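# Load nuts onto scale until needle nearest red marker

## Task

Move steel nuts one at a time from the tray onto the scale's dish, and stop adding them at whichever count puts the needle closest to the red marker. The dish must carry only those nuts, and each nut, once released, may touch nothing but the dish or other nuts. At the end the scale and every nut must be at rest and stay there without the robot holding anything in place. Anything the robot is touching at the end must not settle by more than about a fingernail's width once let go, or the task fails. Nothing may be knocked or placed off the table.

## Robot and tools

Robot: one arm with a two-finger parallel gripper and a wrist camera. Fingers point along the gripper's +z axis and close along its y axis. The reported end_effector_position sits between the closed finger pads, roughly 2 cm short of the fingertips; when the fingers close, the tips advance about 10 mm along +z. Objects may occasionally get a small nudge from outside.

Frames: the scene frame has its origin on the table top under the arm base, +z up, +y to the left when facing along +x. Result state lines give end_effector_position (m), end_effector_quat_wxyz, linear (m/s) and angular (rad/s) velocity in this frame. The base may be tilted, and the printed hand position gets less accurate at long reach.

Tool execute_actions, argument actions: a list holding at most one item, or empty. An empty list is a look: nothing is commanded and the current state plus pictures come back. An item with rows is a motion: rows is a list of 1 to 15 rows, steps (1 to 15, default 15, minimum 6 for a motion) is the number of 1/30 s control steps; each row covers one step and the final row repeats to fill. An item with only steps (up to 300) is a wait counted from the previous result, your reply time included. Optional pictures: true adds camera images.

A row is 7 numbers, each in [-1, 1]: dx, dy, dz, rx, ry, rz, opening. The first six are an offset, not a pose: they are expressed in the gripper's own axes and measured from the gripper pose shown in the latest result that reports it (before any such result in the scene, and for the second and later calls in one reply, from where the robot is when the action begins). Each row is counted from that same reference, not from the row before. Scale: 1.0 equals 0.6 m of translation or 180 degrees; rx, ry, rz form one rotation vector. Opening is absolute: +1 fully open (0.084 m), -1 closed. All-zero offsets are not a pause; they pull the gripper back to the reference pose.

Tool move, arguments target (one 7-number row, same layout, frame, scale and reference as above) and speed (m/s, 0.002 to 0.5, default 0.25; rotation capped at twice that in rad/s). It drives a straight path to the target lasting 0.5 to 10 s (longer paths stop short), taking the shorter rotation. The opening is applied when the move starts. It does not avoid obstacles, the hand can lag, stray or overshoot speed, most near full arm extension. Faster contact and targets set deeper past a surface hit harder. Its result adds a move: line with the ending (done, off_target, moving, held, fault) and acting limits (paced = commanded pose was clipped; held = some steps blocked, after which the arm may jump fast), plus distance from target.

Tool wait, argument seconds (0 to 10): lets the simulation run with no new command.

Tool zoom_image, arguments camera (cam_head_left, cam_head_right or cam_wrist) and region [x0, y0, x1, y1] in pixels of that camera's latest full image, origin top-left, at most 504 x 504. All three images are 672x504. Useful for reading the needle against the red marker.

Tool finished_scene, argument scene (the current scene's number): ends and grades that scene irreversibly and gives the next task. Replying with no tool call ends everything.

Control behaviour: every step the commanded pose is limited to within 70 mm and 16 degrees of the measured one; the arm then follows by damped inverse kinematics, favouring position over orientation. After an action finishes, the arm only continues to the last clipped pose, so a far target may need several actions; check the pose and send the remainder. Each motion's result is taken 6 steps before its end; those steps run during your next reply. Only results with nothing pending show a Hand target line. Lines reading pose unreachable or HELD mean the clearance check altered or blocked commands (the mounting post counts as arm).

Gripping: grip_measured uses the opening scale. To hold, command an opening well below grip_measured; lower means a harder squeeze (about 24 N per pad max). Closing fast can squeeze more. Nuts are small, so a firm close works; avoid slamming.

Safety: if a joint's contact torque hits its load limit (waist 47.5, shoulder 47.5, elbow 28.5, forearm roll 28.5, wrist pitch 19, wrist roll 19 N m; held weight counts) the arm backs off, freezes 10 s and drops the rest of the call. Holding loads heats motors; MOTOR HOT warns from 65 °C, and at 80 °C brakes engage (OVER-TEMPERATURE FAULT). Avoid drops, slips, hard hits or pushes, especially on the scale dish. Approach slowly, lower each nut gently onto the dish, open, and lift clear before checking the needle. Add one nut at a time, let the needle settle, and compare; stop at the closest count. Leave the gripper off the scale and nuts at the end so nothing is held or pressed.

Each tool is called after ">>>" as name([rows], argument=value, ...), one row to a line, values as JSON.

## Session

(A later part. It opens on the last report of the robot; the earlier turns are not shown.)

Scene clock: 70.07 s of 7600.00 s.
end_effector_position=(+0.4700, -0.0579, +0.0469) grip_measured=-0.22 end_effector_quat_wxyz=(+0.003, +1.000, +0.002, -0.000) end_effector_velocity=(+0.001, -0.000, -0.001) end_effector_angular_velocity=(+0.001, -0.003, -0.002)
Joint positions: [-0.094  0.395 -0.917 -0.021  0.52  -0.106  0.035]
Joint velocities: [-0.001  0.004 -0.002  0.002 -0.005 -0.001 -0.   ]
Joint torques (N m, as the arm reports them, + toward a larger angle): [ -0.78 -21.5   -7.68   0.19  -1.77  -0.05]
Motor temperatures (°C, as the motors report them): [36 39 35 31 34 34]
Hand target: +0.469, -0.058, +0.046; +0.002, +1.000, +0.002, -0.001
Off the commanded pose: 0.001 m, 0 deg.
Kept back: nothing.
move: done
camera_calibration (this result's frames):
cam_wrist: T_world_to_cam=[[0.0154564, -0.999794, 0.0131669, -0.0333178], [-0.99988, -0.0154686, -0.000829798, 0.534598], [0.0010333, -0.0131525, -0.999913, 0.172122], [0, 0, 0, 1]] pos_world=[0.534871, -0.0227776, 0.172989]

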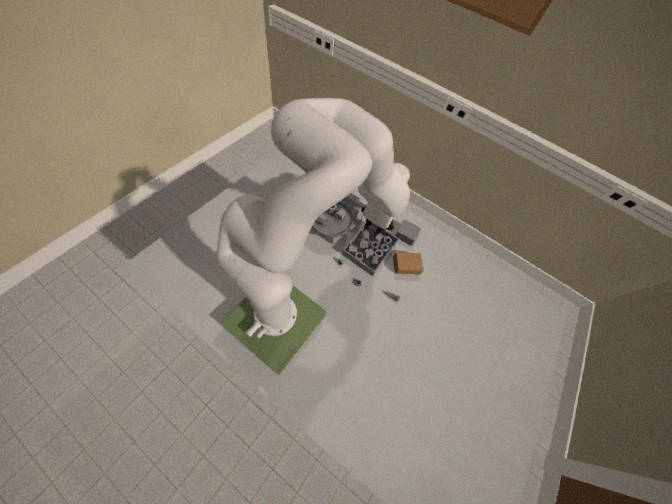

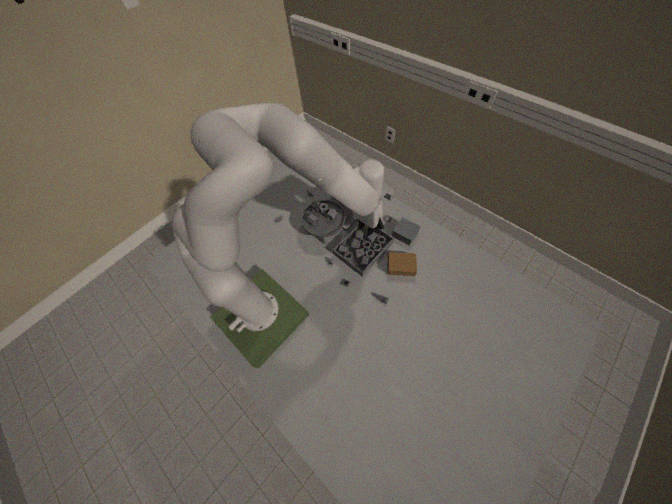

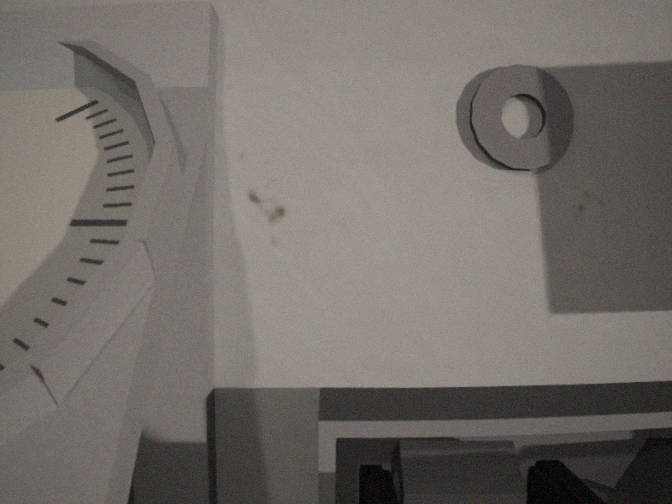

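>>> move(target=[0,-0.006,0.008,0,0,0,-0.24], speed=0.015)

>>> execute_actions([
  {"rows":[[0,0,0,0,0,0,-0.6]],"steps":12},
])

Scene clock: 71.07 s of 7600.00 s.
end_effector_position=(+0.4709, -0.0549, +0.0432) grip_measured=-0.26 end_effector_quat_wxyz=(+0.003, +1.000, +0.002, +0.001) end_effector_velocity=(+0.001, +0.003, -0.002) end_effector_angular_velocity=(+0.001, -0.001, +0.000)
Joint positions: [-0.087  0.405 -0.918 -0.021  0.507 -0.098  0.033]
Joint velocities: [ 0.005  0.005 -0.001  0.002 -0.005  0.003 -0.   ]
Joint torques (N m, as the arm reports them, + toward a larger angle): [  4.16 -17.45  -6.06   0.89  -1.39  -0.04]
Motor temperatures (°C, as the motors report them): [36 39 35 31 34 34]
Hand target: +0.470, -0.054, +0.042; +0.003, +1.000, +0.002, -0.000
Off the commanded pose: 0.002 m, 0 deg.
Kept back: nothing.
move: done
camera_calibration (this result's frames):
cam_wrist: T_world_to_cam=[[0.0148827, -0.999797, 0.0136119, -0.0300476], [-0.999883, -0.014931, -0.00344991, 0.535721], [0.00365245, -0.0135589, -0.999901, 0.167241], [0, 0, 0, 1]] pos_world=[0.535494, -0.0197751, 0.169481]

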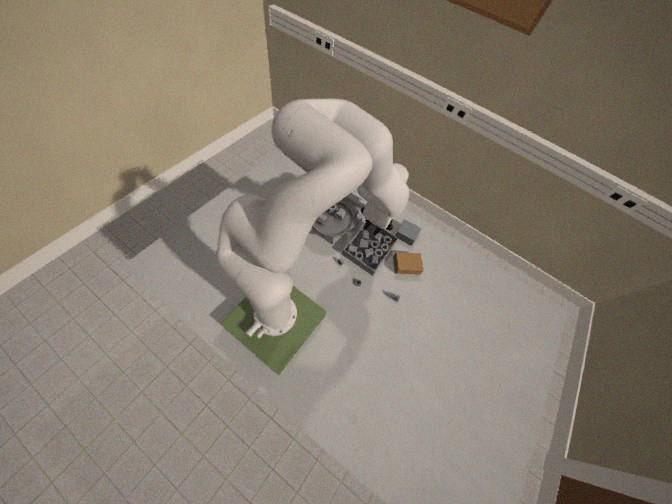

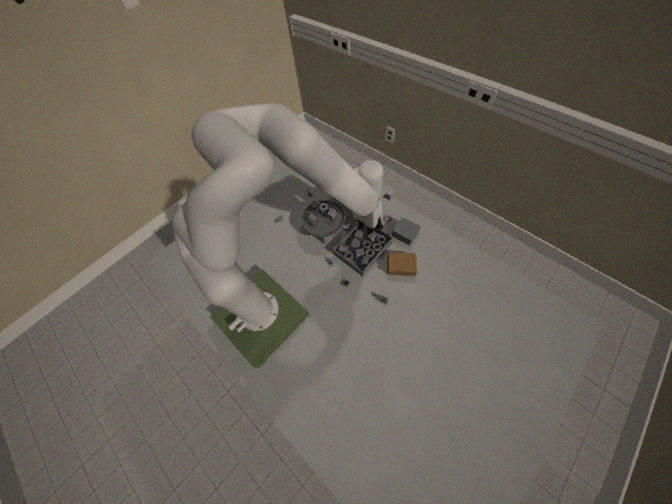

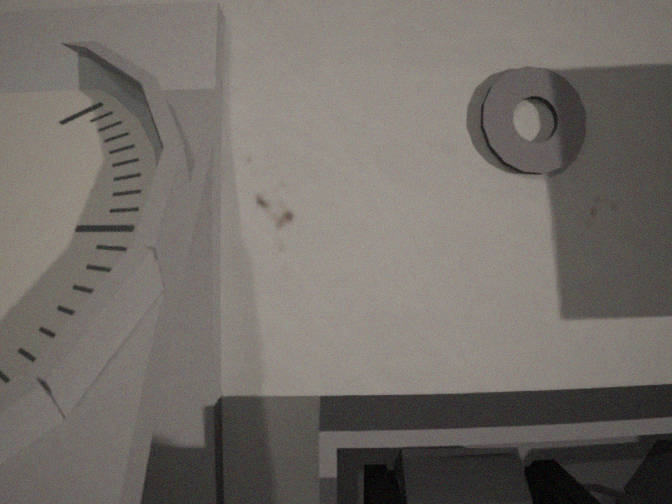

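Scene clock: 71.27 s of 7600.00 s.
end_effector_position=(+0.4713, -0.0543, +0.0433) grip_measured=-0.34 end_effector_quat_wxyz=(+0.003, +1.000, +0.002, +0.001) end_effector_velocity=(-0.001, -0.001, +0.000) end_effector_angular_velocity=(-0.001, +0.002, +0.000)
Joint positions: [-0.086  0.406 -0.918 -0.021  0.507 -0.098  0.029]
Joint velocities: [-0.001 -0.003  0.002 -0.002  0.002  0.     0.   ]
Joint torques (N m, as the arm reports them, + toward a larger angle): [  0.71 -18.45  -5.9    0.54  -0.52   0.09]
Motor temperatures (°C, as the motors report them): [36 39 35 31 34 34]
Steps of this call (steps 1 to 6: the first 6 steps of this action). Readings (end_effector_position):
1: (+0.4711, -0.0548, +0.0432)
2: (+0.4713, -0.0542, +0.0432)
4: (+0.4713, -0.0542, +0.0433)
6: the state above

>>> move(target=[0,0,-0.15,0,0,0,-0.6], speed=0.25)

>>> move(target=[-0.23,-0.15,-0.06,0,0,0,-0.6], speed=0.3)

Scene clock: 72.50 s of 7600.00 s.
end_effector_position=(+0.4706, -0.0540, +0.1324) grip_measured=-0.34 end_effector_quat_wxyz=(+0.003, +1.000, +0.002, +0.001) end_effector_velocity=(+0.002, -0.000, +0.006) end_effector_angular_velocity=(-0.001, -0.007, -0.000)
Joint positions: [-0.083  0.194 -0.938 -0.016  0.739 -0.102  0.029]
Joint velocities: [ 0.    -0.008 -0.006  0.     0.008 -0.    -0.   ]
Joint torques (N m, as the arm reports them, + toward a larger angle): [  0.71 -22.96 -10.64   0.46  -2.17  -0.1 ]
Motor temperatures (°C, as the motors report them): [36 39 35 31 34 34]
Hand target: +0.471, -0.054, +0.133; +0.003, +1.000, +0.002, +0.001
Off your previous action's commanded pose: 0.001 m, 0 deg at its last step (step 6 of this call).
Off the commanded pose: 0.001 m, 0 deg.
Kept back: nothing.
move: done
camera_calibration (this result's frames):
cam_wrist: T_world_to_cam=[[0.0156551, -0.999783, 0.0137483, -0.0306558], [-0.999873, -0.0156965, -0.00290313, 0.535563], [0.0031183, -0.0137011, -0.999901, 0.256688], [0, 0, 0, 1]] pos_world=[0.535174, -0.0187258, 0.258638]

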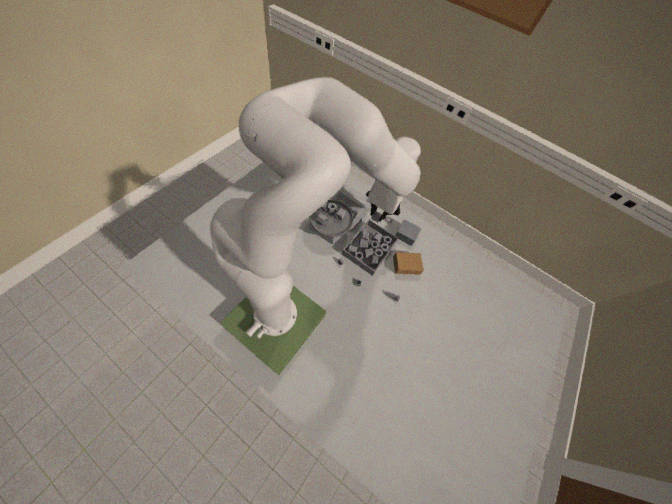

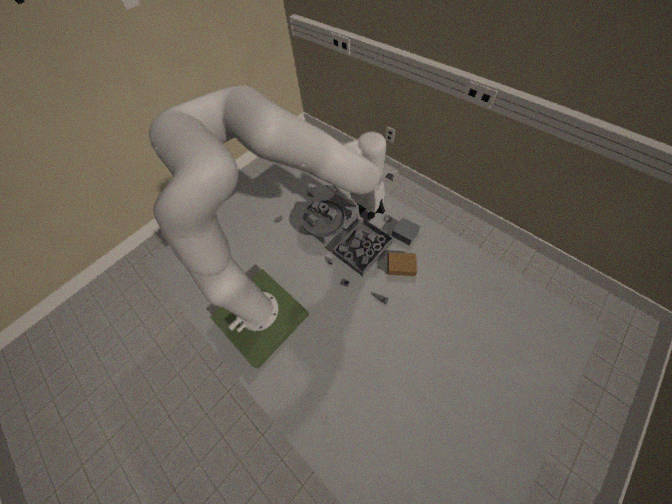

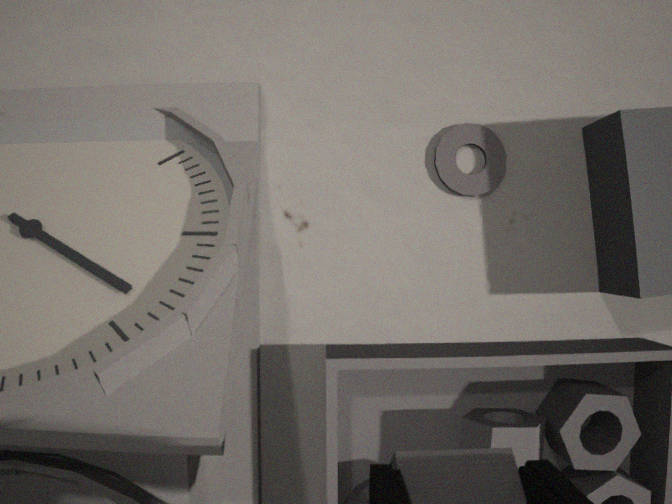

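Scene clock: 73.77 s of 7600.00 s.
end_effector_position=(+0.3326, +0.0357, +0.1673) grip_measured=-0.34 end_effector_quat_wxyz=(+0.003, +1.000, +0.002, +0.001) end_effector_velocity=(-0.001, +0.001, +0.001) end_effector_angular_velocity=(-0.000, -0.001, +0.001)
Joint positions: [ 0.142 -0.331 -0.469 -0.017  0.798  0.124  0.029]
Joint velocities: [ 0.004 -0.008  0.004 -0.001  0.003  0.003 -0.   ]
Joint torques (N m, as the arm reports them, + toward a larger angle): [  0.7  -12.91 -11.02   0.45  -2.19  -0.03]
Motor temperatures (°C, as the motors report them): [36 39 35 31 34 34]
Hand target: +0.332, +0.036, +0.168; +0.003, +1.000, +0.002, +0.001
Off the commanded pose: 0.001 m, 0 deg.
Kept back: nothing.
move: done
camera_calibration (this result's frames):
cam_wrist: T_world_to_cam=[[0.0153619, -0.999775, 0.0146006, 0.0606532], [-0.999877, -0.0154051, -0.00284592, 0.399086], [0.00307021, -0.0145551, -0.999889, 0.293308], [0, 0, 0, 1]] pos_world=[0.397205, 0.0710567, 0.293526]

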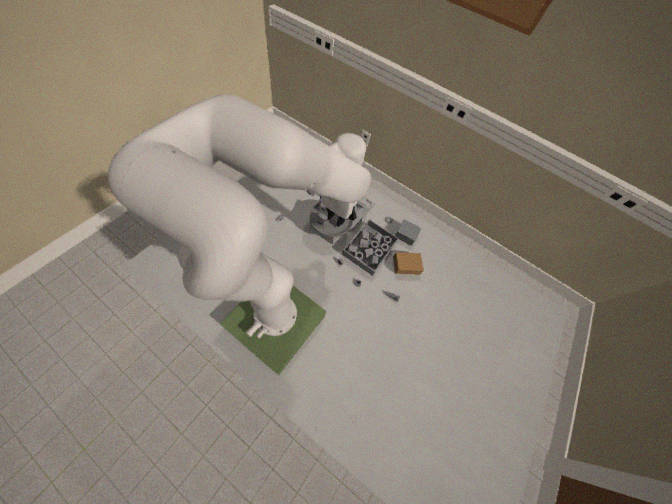

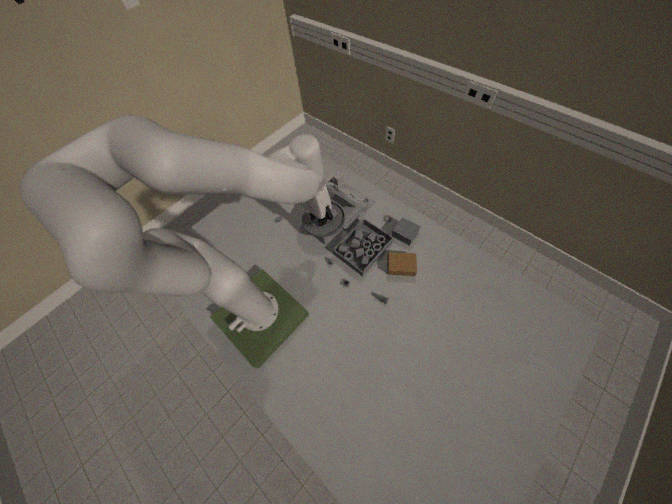

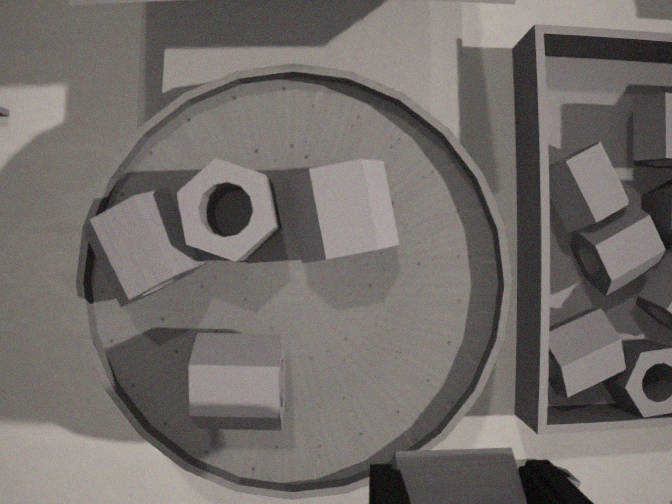

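>>> move(target=[0.0765,-0.047,0.1,0,0,0,-0.6], speed=0.2)

>>> move(target=[0,0,0.016,0,0,0,-0.6], speed=0.02)

Scene clock: 75.50 s of 7600.00 s.
end_effector_position=(+0.3786, +0.0636, +0.1077) grip_measured=-0.34 end_effector_quat_wxyz=(+0.003, +1.000, +0.002, +0.001) end_effector_velocity=(+0.001, +0.001, -0.001) end_effector_angular_velocity=(-0.001, +0.000, +0.001)
Joint positions: [ 0.198 -0.005 -0.586 -0.022  0.59   0.186  0.029]
Joint velocities: [ 0.001  0.007 -0.004 -0.001 -0.003  0.001 -0.   ]
Joint torques (N m, as the arm reports them, + toward a larger angle): [  1.23 -17.74  -9.57   0.33  -2.26   0.05]
Motor temperatures (°C, as the motors report them): [36 39 35 31 34 34]
Hand target: +0.379, +0.064, +0.107; +0.003, +1.000, +0.002, +0.001
Off the commanded pose: 0.000 m, 0 deg.
Kept back: nothing.
move: done
camera_calibration (this result's frames):
cam_wrist: T_world_to_cam=[[0.0155712, -0.999776, 0.0143534, 0.0886781], [-0.999872, -0.0156214, -0.00339311, 0.445381], [0.00361657, -0.0142987, -0.999891, 0.233729], [0, 0, 0, 1]] pos_world=[0.443098, 0.0989577, 0.233942]

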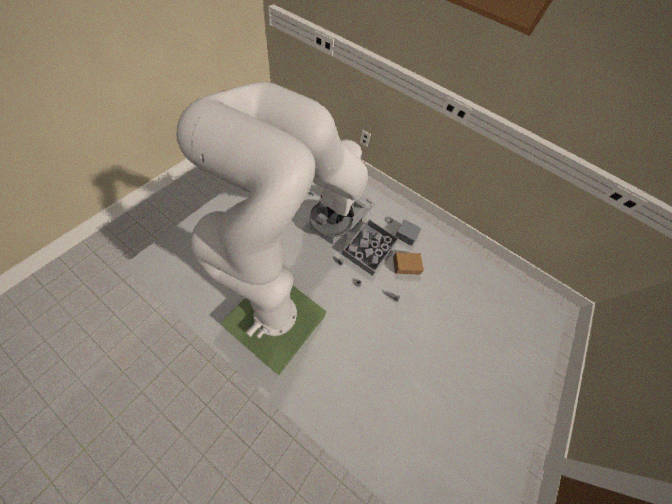

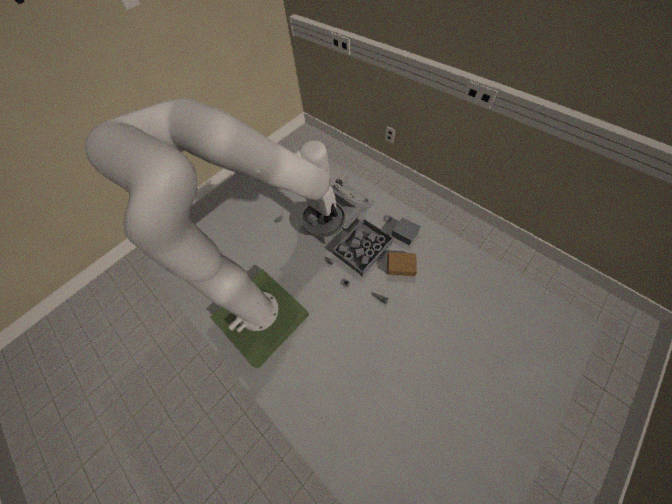

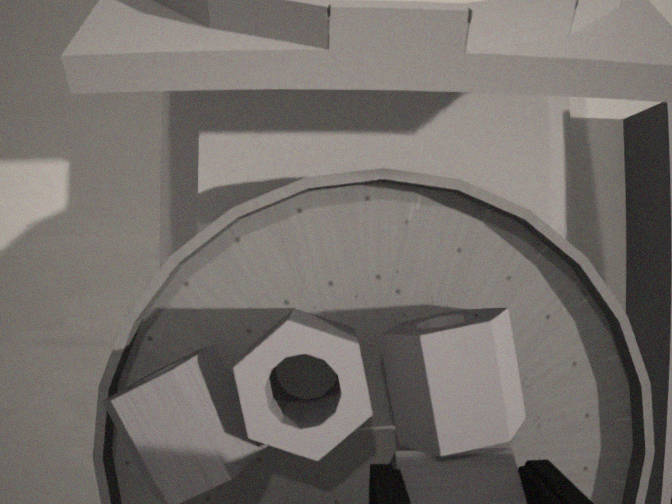

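Scene clock: 76.23 s of 7600.00 s.
end_effector_position=(+0.3788, +0.0636, +0.0987) grip_measured=-0.33 end_effector_quat_wxyz=(+0.003, +1.000, +0.002, +0.001) end_effector_velocity=(-0.001, +0.000, -0.003) end_effector_angular_velocity=(-0.000, +0.001, +0.001)
Joint positions: [ 0.198  0.021 -0.583 -0.023  0.559  0.187  0.029]
Joint velocities: [ 0.001  0.008  0.002 -0.    -0.009  0.     0.   ]
Joint torques (N m, as the arm reports them, + toward a larger angle): [  1.18 -15.86  -8.75   0.48  -2.31   0.07]
Motor temperatures (°C, as the motors report them): [36 39 35 31 34 34]
Hand target: +0.379, +0.064, +0.098; +0.003, +1.000, +0.002, +0.001
Off the commanded pose: 0.001 m, 0 deg.
Kept back: nothing.
move: done
camera_calibration (this result's frames):
cam_wrist: T_world_to_cam=[[0.0155714, -0.999778, 0.0142065, 0.0888011], [-0.99987, -0.0156305, -0.00405848, 0.445667], [0.00427963, -0.0141415, -0.999891, 0.224409], [0, 0, 0, 1]] pos_world=[0.443265, 0.0989208, 0.224931]

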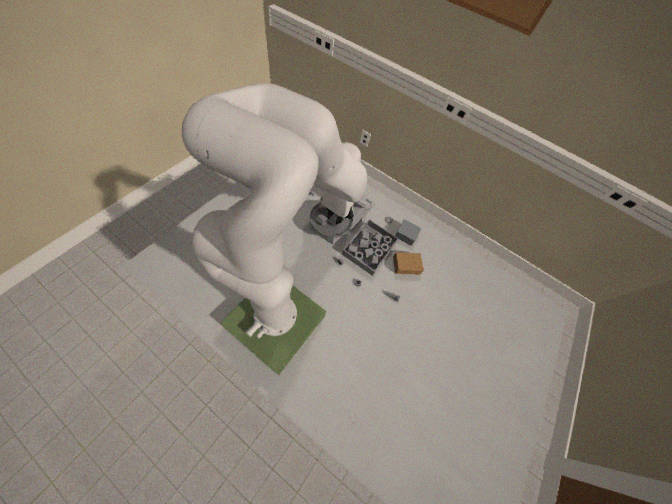

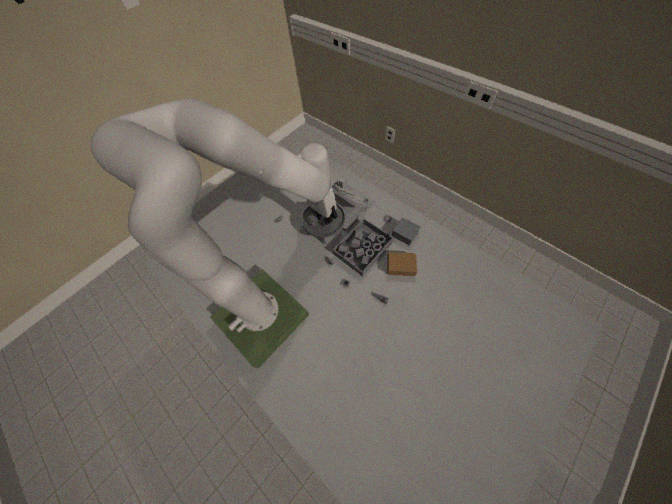

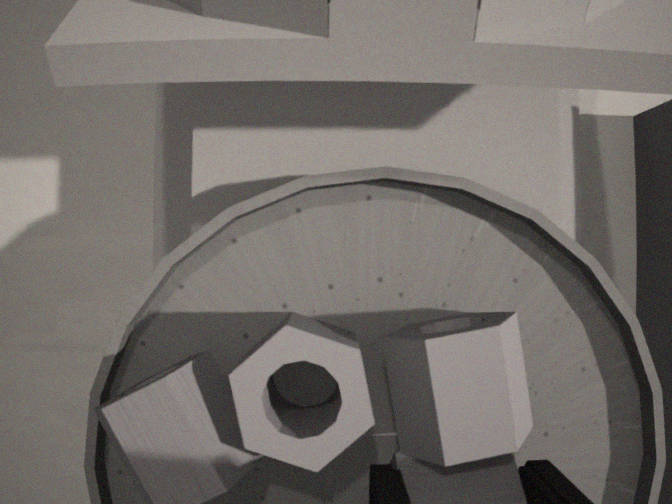

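>>> execute_actions([
  {"rows":[[0,0,-0.002,0,0,0,-0.6],[0,0,-0.002,0,0,0,-0.6],[0,0,-0.002,0,0,0,-0.6],[0,0,-0.002,0,0,0,-0.15]],"steps":12},
])

>>> move(target=[-0.02,0.02,-0.06,0,0,0,-0.15], speed=0.2)

>>> move(target=[0.0,0.27,-0.05,0,0,0,-0.15], speed=0.3)

Scene clock: 76.70 s of 7600.00 s.
end_effector_position=(+0.3787, +0.0636, +0.0993) grip_measured=-0.24 end_effector_quat_wxyz=(+0.003, +1.000, +0.002, +0.001) end_effector_velocity=(+0.001, -0.000, +0.002) end_effector_angular_velocity=(-0.000, -0.002, +0.000)
Joint positions: [ 0.198  0.019 -0.583 -0.023  0.562  0.187  0.034]
Joint velocities: [-0.001 -0.004 -0.003 -0.001  0.006 -0.     0.074]
Joint torques (N m, as the arm reports them, + toward a larger angle): [  0.75 -16.89  -8.45   0.5   -1.77  -0.17]
Motor temperatures (°C, as the motors report them): [36 39 35 31 34 34]
Steps of this call (steps 1 to 8: nothing new was sent; steps 9 to 14: the first 6 steps of this action). Readings (end_effector_position):
9: (+0.3788, +0.0636, +0.0984)
10: (+0.3787, +0.0636, +0.0985)
12: (+0.3787, +0.0636, +0.0991)
14: the state above

Scene clock: 77.87 s of 7600.00 s.
end_effector_position=(+0.3665, +0.0518, +0.1353) grip_measured=-0.16 end_effector_quat_wxyz=(+0.003, +1.000, +0.002, +0.001) end_effector_velocity=(+0.000, -0.001, +0.003) end_effector_angular_velocity=(-0.001, -0.002, +0.000)
Joint positions: [ 0.173 -0.124 -0.556 -0.019  0.678  0.158  0.037]
Joint velocities: [-0.001 -0.008 -0.001 -0.001  0.007 -0.001 -0.   ]
Joint torques (N m, as the arm reports them, + toward a larger angle): [  0.68 -15.64  -9.92   0.49  -2.24   0.01]
Motor temperatures (°C, as the motors report them): [36 39 35 31 34 34]
Hand target: +0.367, +0.052, +0.136; +0.003, +1.000, +0.002, +0.001
Off your previous action's commanded pose: 0.000 m, 0 deg at its last step (step 6 of this call).
Off the commanded pose: 0.000 m, 0 deg.
Kept back: nothing.
move: done
camera_calibration (this result's frames):
cam_wrist: T_world_to_cam=[[0.0154844, -0.999776, 0.0144542, 0.0766466], [-0.999874, -0.0155326, -0.00323445, 0.433243], [0.00345824, -0.0144023, -0.99989, 0.26128], [0, 0, 0, 1]] pos_world=[0.431098, 0.0871219, 0.261545]

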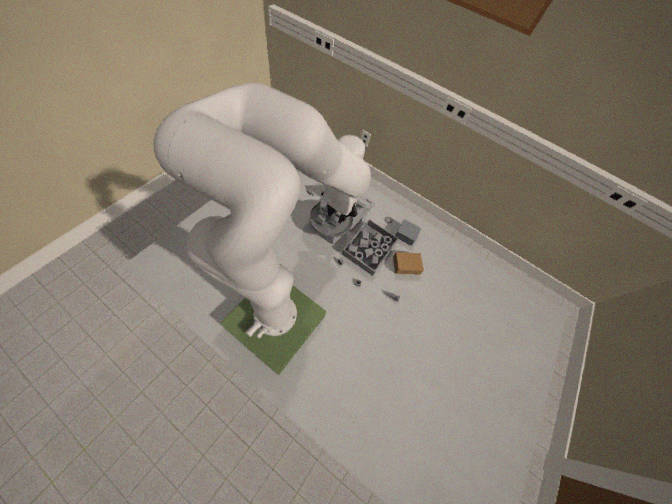

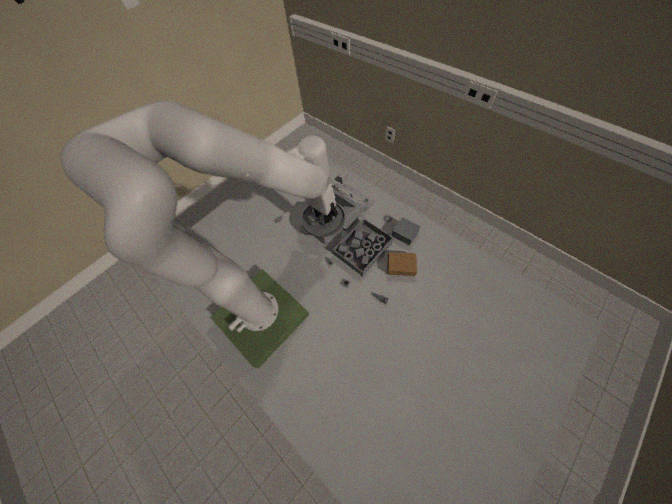

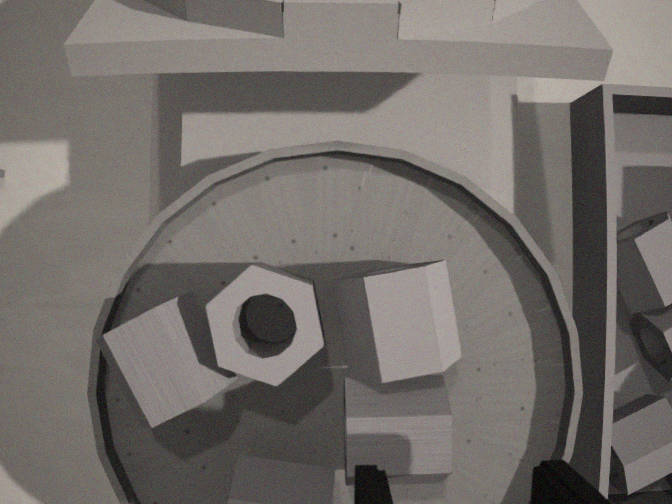

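Scene clock: 79.03 s of 7600.00 s.
end_effector_position=(+0.3664, -0.1093, +0.1659) grip_measured=-0.16 end_effector_quat_wxyz=(+0.003, +1.000, +0.002, +0.001) end_effector_velocity=(+0.001, -0.003, +0.001) end_effector_angular_velocity=(+0.001, -0.002, -0.002)
Joint positions: [-0.258 -0.161 -0.626 -0.013  0.781 -0.279  0.037]
Joint velocities: [-0.008  0.001 -0.005  0.002  0.002 -0.008  0.   ]
Joint torques (N m, as the arm reports them, + toward a larger angle): [  0.86 -16.01 -10.26   0.61  -2.04   0.03]
Motor temperatures (°C, as the motors report them): [36 39 35 31 34 34]
Hand target: +0.366, -0.110, +0.166; +0.002, +1.000, +0.002, +0.001
Off the commanded pose: 0.001 m, 0 deg.
Kept back: nothing.
move: done
camera_calibration (this result's frames):
cam_wrist: T_world_to_cam=[[0.0157619, -0.999789, 0.0132091, -0.0847427], [-0.999872, -0.0157964, -0.00251146, 0.430533], [0.00271959, -0.0131678, -0.99991, 0.289907], [0, 0, 0, 1]] pos_world=[0.431025, -0.0741064, 0.292082]

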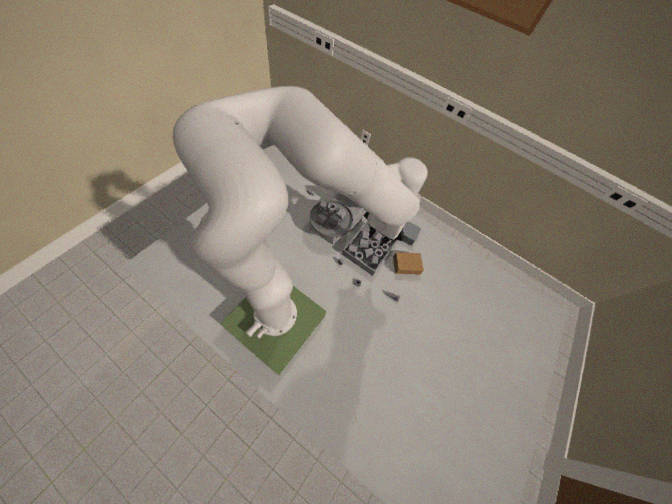

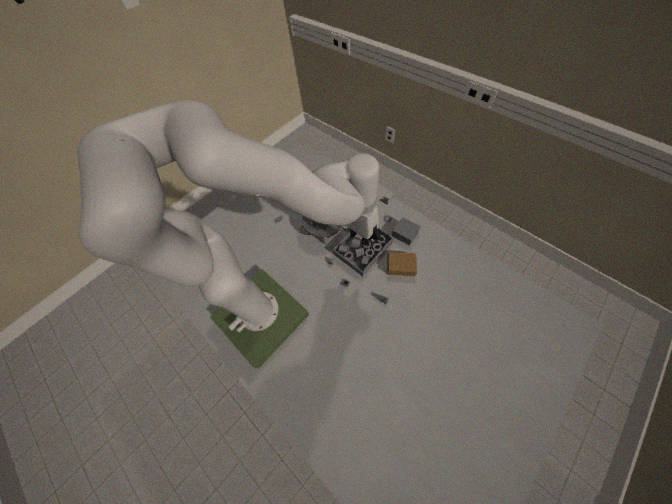

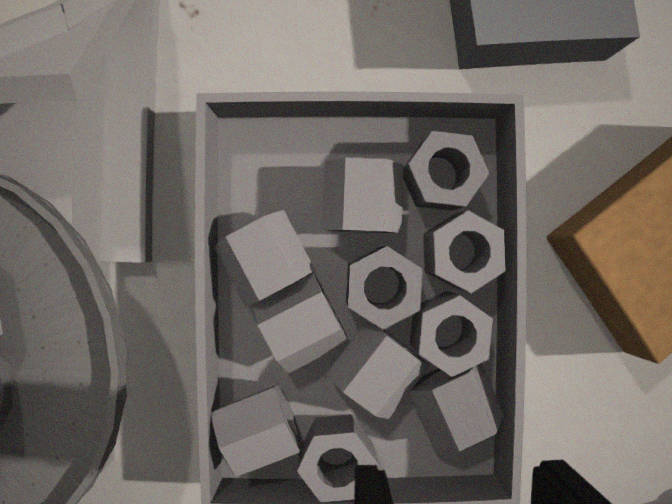

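>>> zoom_image(camera="cam_wrist", region=[200,120,440,360])

Region (200, 120, 440, 360) of cam_wrist's 672x504 image, scaled by 2.100, with more detail than that image has.

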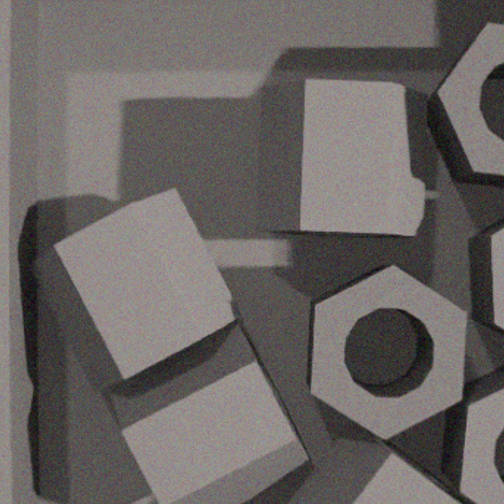

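>>> move(target=[0.1543,-0.0522,0.1615,0,0,0.5,-0.09], speed=0.5)

Scene clock: 82.73 s of 7600.00 s.
end_effector_position=(+0.4592, -0.0783, +0.0694) grip_measured=-0.10 end_effector_quat_wxyz=(+0.001, +0.709, -0.705, +0.002) end_effector_velocity=(+0.000, +0.000, -0.001) end_effector_angular_velocity=(-0.006, +0.005, -0.007)
Joint positions: [-0.14   0.317 -0.882 -0.017  0.56   1.414  0.04 ]
Joint velocities: [ 0.003  0.004 -0.003 -0.012  0.004  0.02  -0.   ]
Joint torques (N m, as the arm reports them, + toward a larger angle): [  0.71 -23.02  -8.95   0.39  -2.07   0.06]
Motor temperatures (°C, as the motors report them): [36 39 35 31 34 34]
Hand target: +0.459, -0.078, +0.069; +0.001, +0.709, -0.706, +0.002
Off the commanded pose: 0.001 m, 0 deg.
Kept back: nothing.
move: done
camera_calibration (this result's frames):
cam_wrist: T_world_to_cam=[[-0.999839, -0.0167968, 0.00629979, 0.489837], [-0.0168341, 0.999841, -0.00591449, 0.15197], [-0.00619944, -0.00601959, -0.999963, 0.198215], [0, 0, 0, 1]] pos_world=[0.493545, -0.142525, 0.19602]

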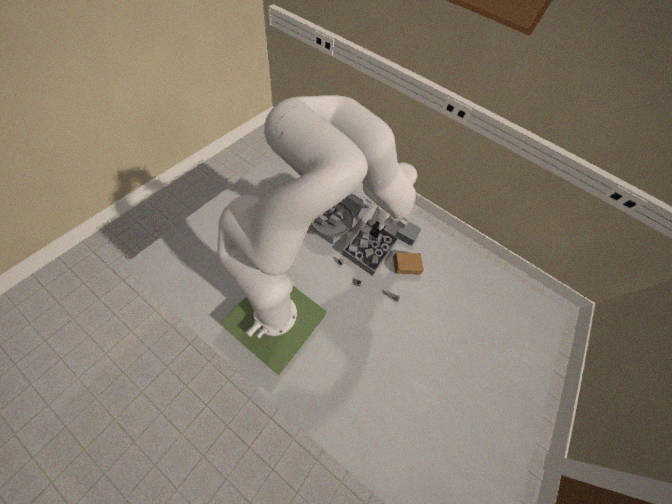

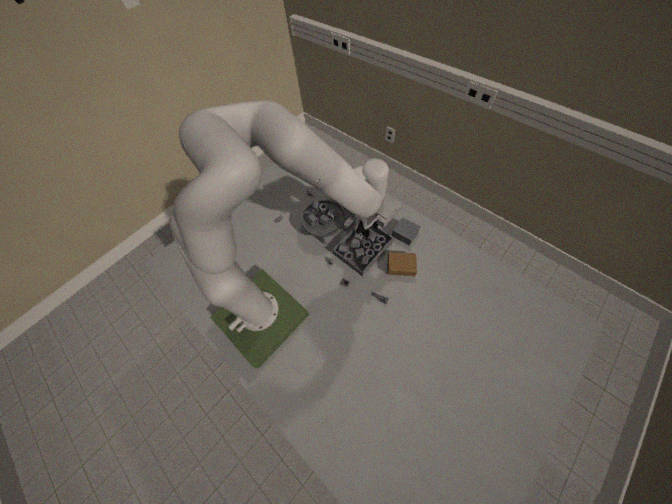

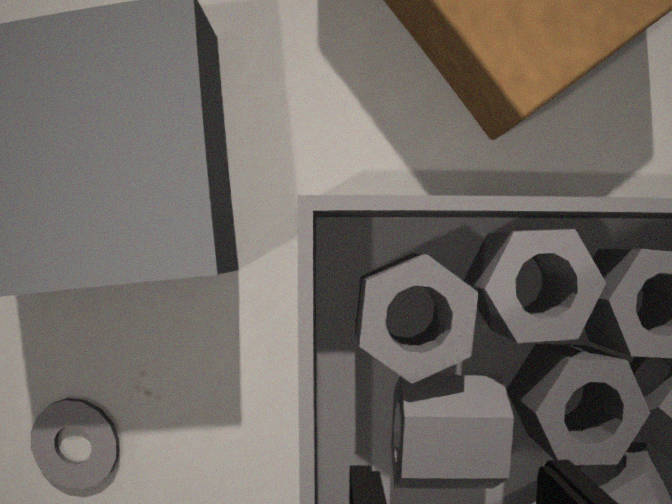

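>>> move(target=[-0.003,0,0.022,0,0,0,-0.09], speed=0.05)

>>> move(target=[0,0,0.018,0,0,0,-0.09], speed=0.02)

Scene clock: 83.77 s of 7600.00 s.
end_effector_position=(+0.4593, -0.0766, +0.0564) grip_measured=-0.10 end_effector_quat_wxyz=(+0.001, +0.709, -0.705, +0.002) end_effector_velocity=(+0.002, +0.000, -0.000) end_effector_angular_velocity=(-0.000, -0.004, -0.001)
Joint positions: [-0.136  0.35  -0.882 -0.018  0.527  1.419  0.04 ]
Joint velocities: [ 0.001  0.003 -0.003  0.001 -0.004  0.001  0.   ]
Joint torques (N m, as the arm reports them, + toward a larger angle): [  0.51 -23.58  -8.69   0.47  -2.12  -0.23]
Motor temperatures (°C, as the motors report them): [36 39 35 31 34 34]
Hand target: +0.459, -0.077, +0.056; +0.001, +0.709, -0.705, +0.002
Off the commanded pose: 0.000 m, 0 deg.
Kept back: nothing.
move: done
camera_calibration (this result's frames):
cam_wrist: T_world_to_cam=[[-0.999839, -0.0168244, 0.00616493, 0.490037], [-0.0168607, 0.99984, -0.00589277, 0.150169], [-0.0060648, -0.00599576, -0.999964, 0.185187], [0, 0, 0, 1]] pos_world=[0.493613, -0.14079, 0.183044]

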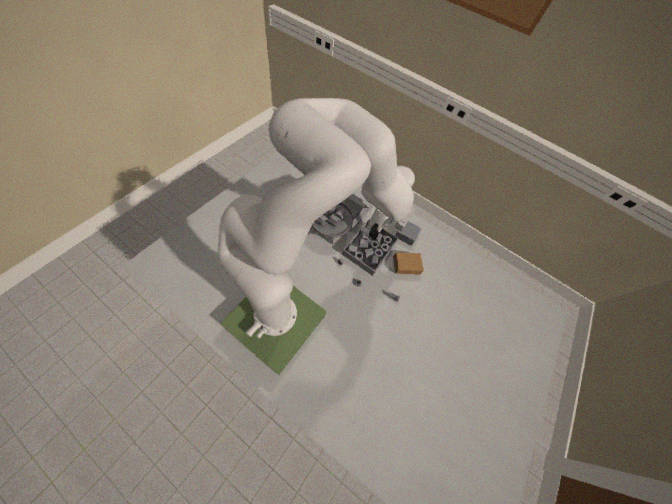

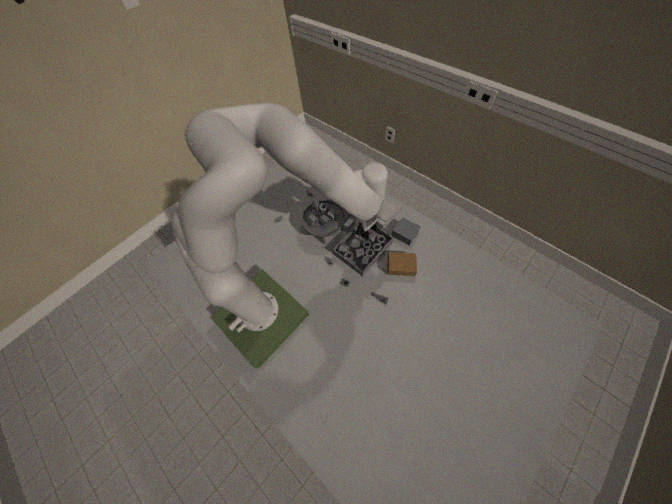

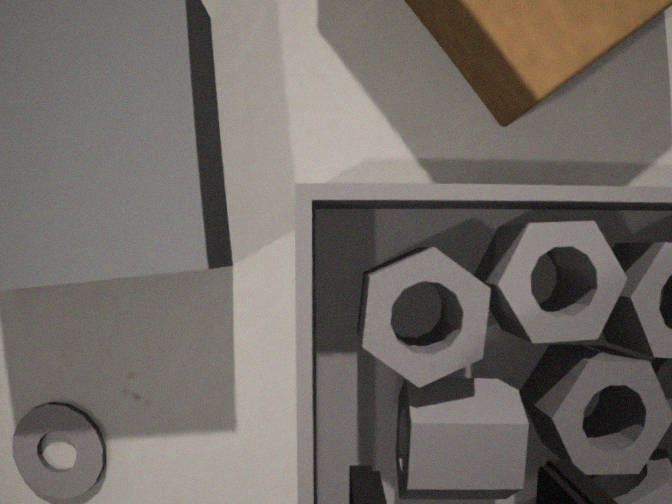

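Scene clock: 84.60 s of 7600.00 s.
end_effector_position=(+0.4593, -0.0766, +0.0457) grip_measured=-0.10 end_effector_quat_wxyz=(+0.001, +0.709, -0.705, +0.002) end_effector_velocity=(+0.001, -0.000, -0.000) end_effector_angular_velocity=(-0.001, -0.003, +0.000)
Joint positions: [-0.137  0.378 -0.883 -0.019  0.5    1.419  0.04 ]
Joint velocities: [-0.     0.002 -0.002 -0.    -0.003  0.     0.   ]
Joint torques (N m, as the arm reports them, + toward a larger angle): [  0.65 -23.55  -8.42   0.62  -1.93  -0.02]
Motor temperatures (°C, as the motors report them): [36 39 35 31 34 34]
Hand target: +0.459, -0.077, +0.046; +0.001, +0.709, -0.705, +0.002
Off the commanded pose: 0.000 m, 0 deg.
Kept back: nothing.
move: done
camera_calibration (this result's frames):
cam_wrist: T_world_to_cam=[[-0.999839, -0.0168535, 0.0060888, 0.490162], [-0.0168892, 0.99984, -0.00585362, 0.150146], [-0.00598918, -0.00595551, -0.999964, 0.174524], [0, 0, 0, 1]] pos_world=[0.493664, -0.140822, 0.172412]

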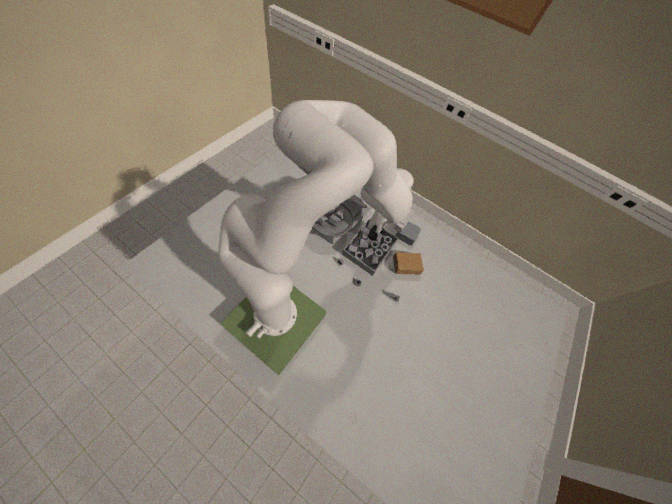

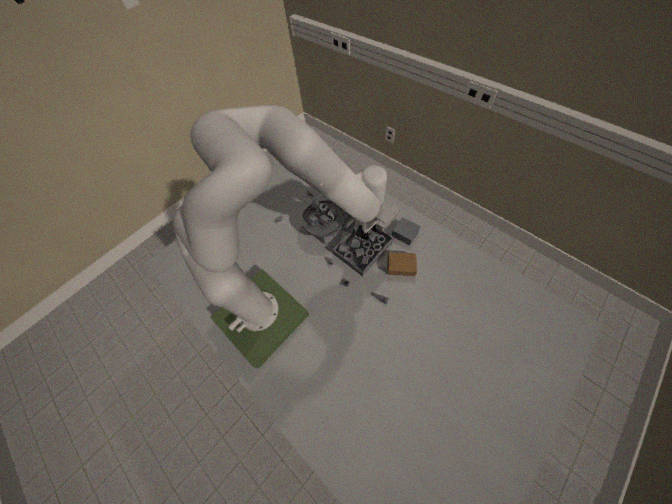

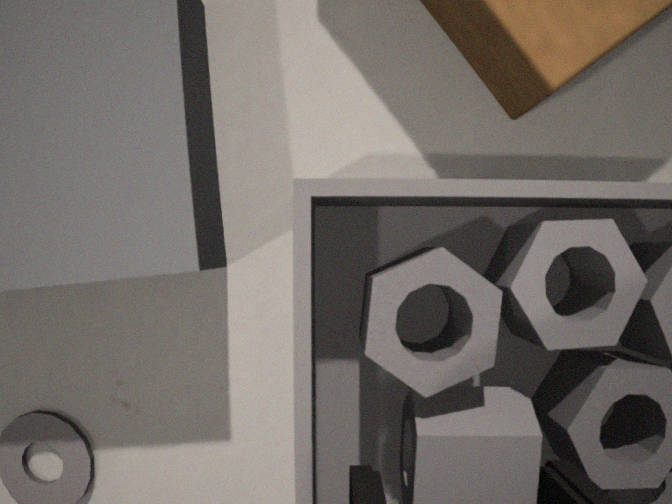

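>>> execute_actions([
  {"rows":[[0,-0.001,0,0,0,0,-0.2],[0,-0.002,0,0,0,0,-0.25],[0,-0.003,0,0,0,0,-0.3],[0,-0.004,0,0,0,0,-0.35],[0,-0.005,0,0,0,0,-0.4],[0,-0.005,0,0,0,0,-0.4],[0,-0.005,0,0,0,0,-0.4],[0,-0.005,0,0,0,0,-0.4],[0,-0.005,0,0,0,0,-0.4],[0,-0.005,0,0,0,0,-0.4],[0,-0.005,0,0,0,0,-0.22]],"steps":15},
])

>>> move(target=[0.018,0,0.007,0,0,0,-0.22], speed=0.03)

Scene clock: 85.10 s of 7600.00 s.
end_effector_position=(+0.4618, -0.0766, +0.0456) grip_measured=-0.35 end_effector_quat_wxyz=(+0.001, +0.709, -0.705, +0.002) end_effector_velocity=(+0.006, +0.000, +0.000) end_effector_angular_velocity=(-0.000, -0.001, +0.001)
Joint positions: [-0.136  0.384 -0.893 -0.019  0.504  1.42   0.029]
Joint velocities: [ 0.002  0.012 -0.021  0.     0.007  0.     0.   ]
Joint torques (N m, as the arm reports them, + toward a larger angle): [  0.87 -23.85  -9.1    0.74  -2.24  -0.03]
Motor temperatures (°C, as the motors report them): [36 39 35 31 34 34]
Steps of this call (steps 1 to 6: nothing new was sent; steps 7 to 15: the first 9 steps of this action). Readings (end_effector_position):
7: (+0.4593, -0.0766, +0.0456)
8: (+0.4594, -0.0766, +0.0456)
10: (+0.4597, -0.0766, +0.0455)
14: (+0.4616, -0.0766, +0.0456)
15: the state above

Scene clock: 86.27 s of 7600.00 s.
end_effector_position=(+0.4624, -0.0873, +0.0417) grip_measured=-0.24 end_effector_quat_wxyz=(+0.001, +0.709, -0.705, +0.002) end_effector_velocity=(+0.001, -0.001, +0.001) end_effector_angular_velocity=(-0.000, -0.003, +0.001)
Joint positions: [-0.158  0.4   -0.903 -0.019  0.497  1.398  0.034]
Joint velocities: [-0.002  0.    -0.002  0.    -0.002 -0.004 -0.   ]
Joint torques (N m, as the arm reports them, + toward a larger angle): [  0.89 -24.34  -8.81   0.42  -2.05   0.  ]
Motor temperatures (°C, as the motors report them): [36 39 35 31 34 34]
Hand target: +0.462, -0.087, +0.042; +0.001, +0.709, -0.705, +0.002
Off your previous action's commanded pose: 0.000 m, 0 deg at its last step (step 6 of this call).
Off the commanded pose: 0.000 m, 0 deg.
Kept back: nothing.
move: done
camera_calibration (this result's frames):
cam_wrist: T_world_to_cam=[[-0.99984, -0.0168629, 0.00592888, 0.493095], [-0.0168974, 0.99984, -0.00582441, 0.160817], [-0.00582972, -0.00592366, -0.999965, 0.170372], [0, 0, 0, 1]] pos_world=[0.496727, -0.151467, 0.16838]

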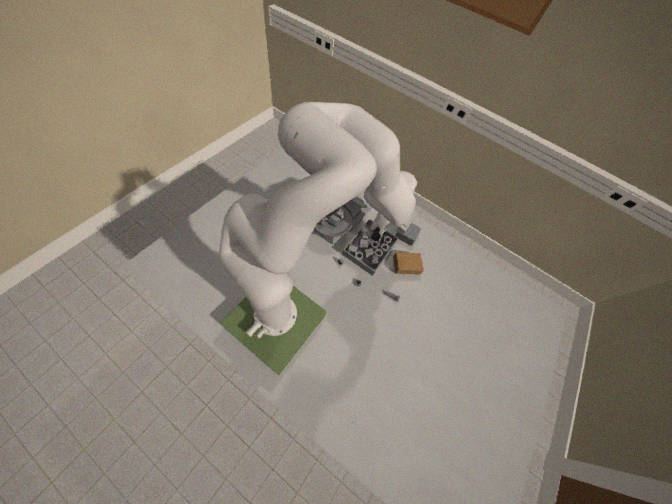

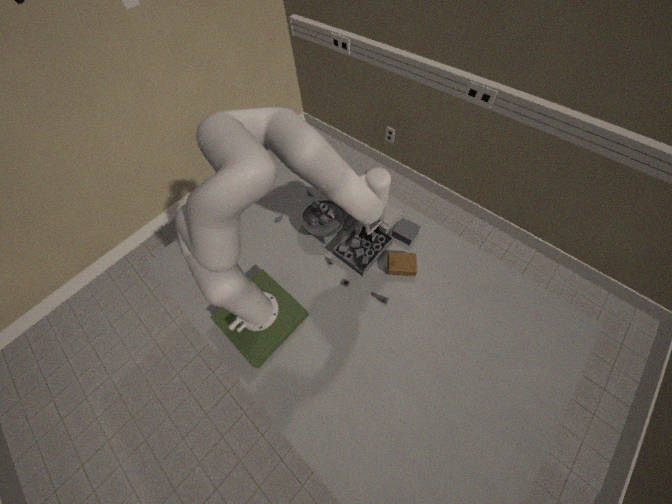

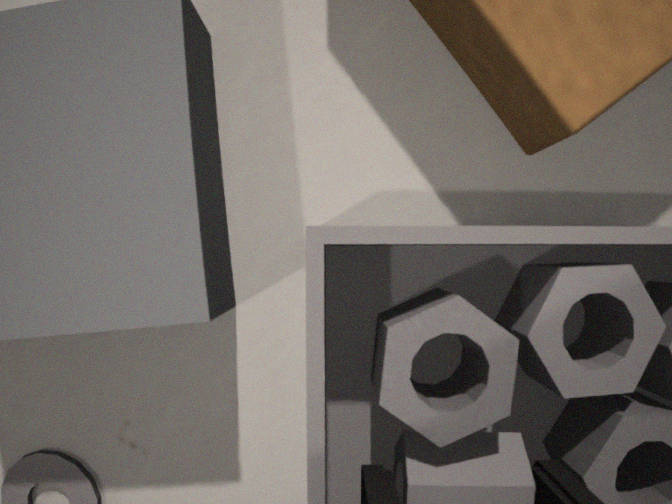

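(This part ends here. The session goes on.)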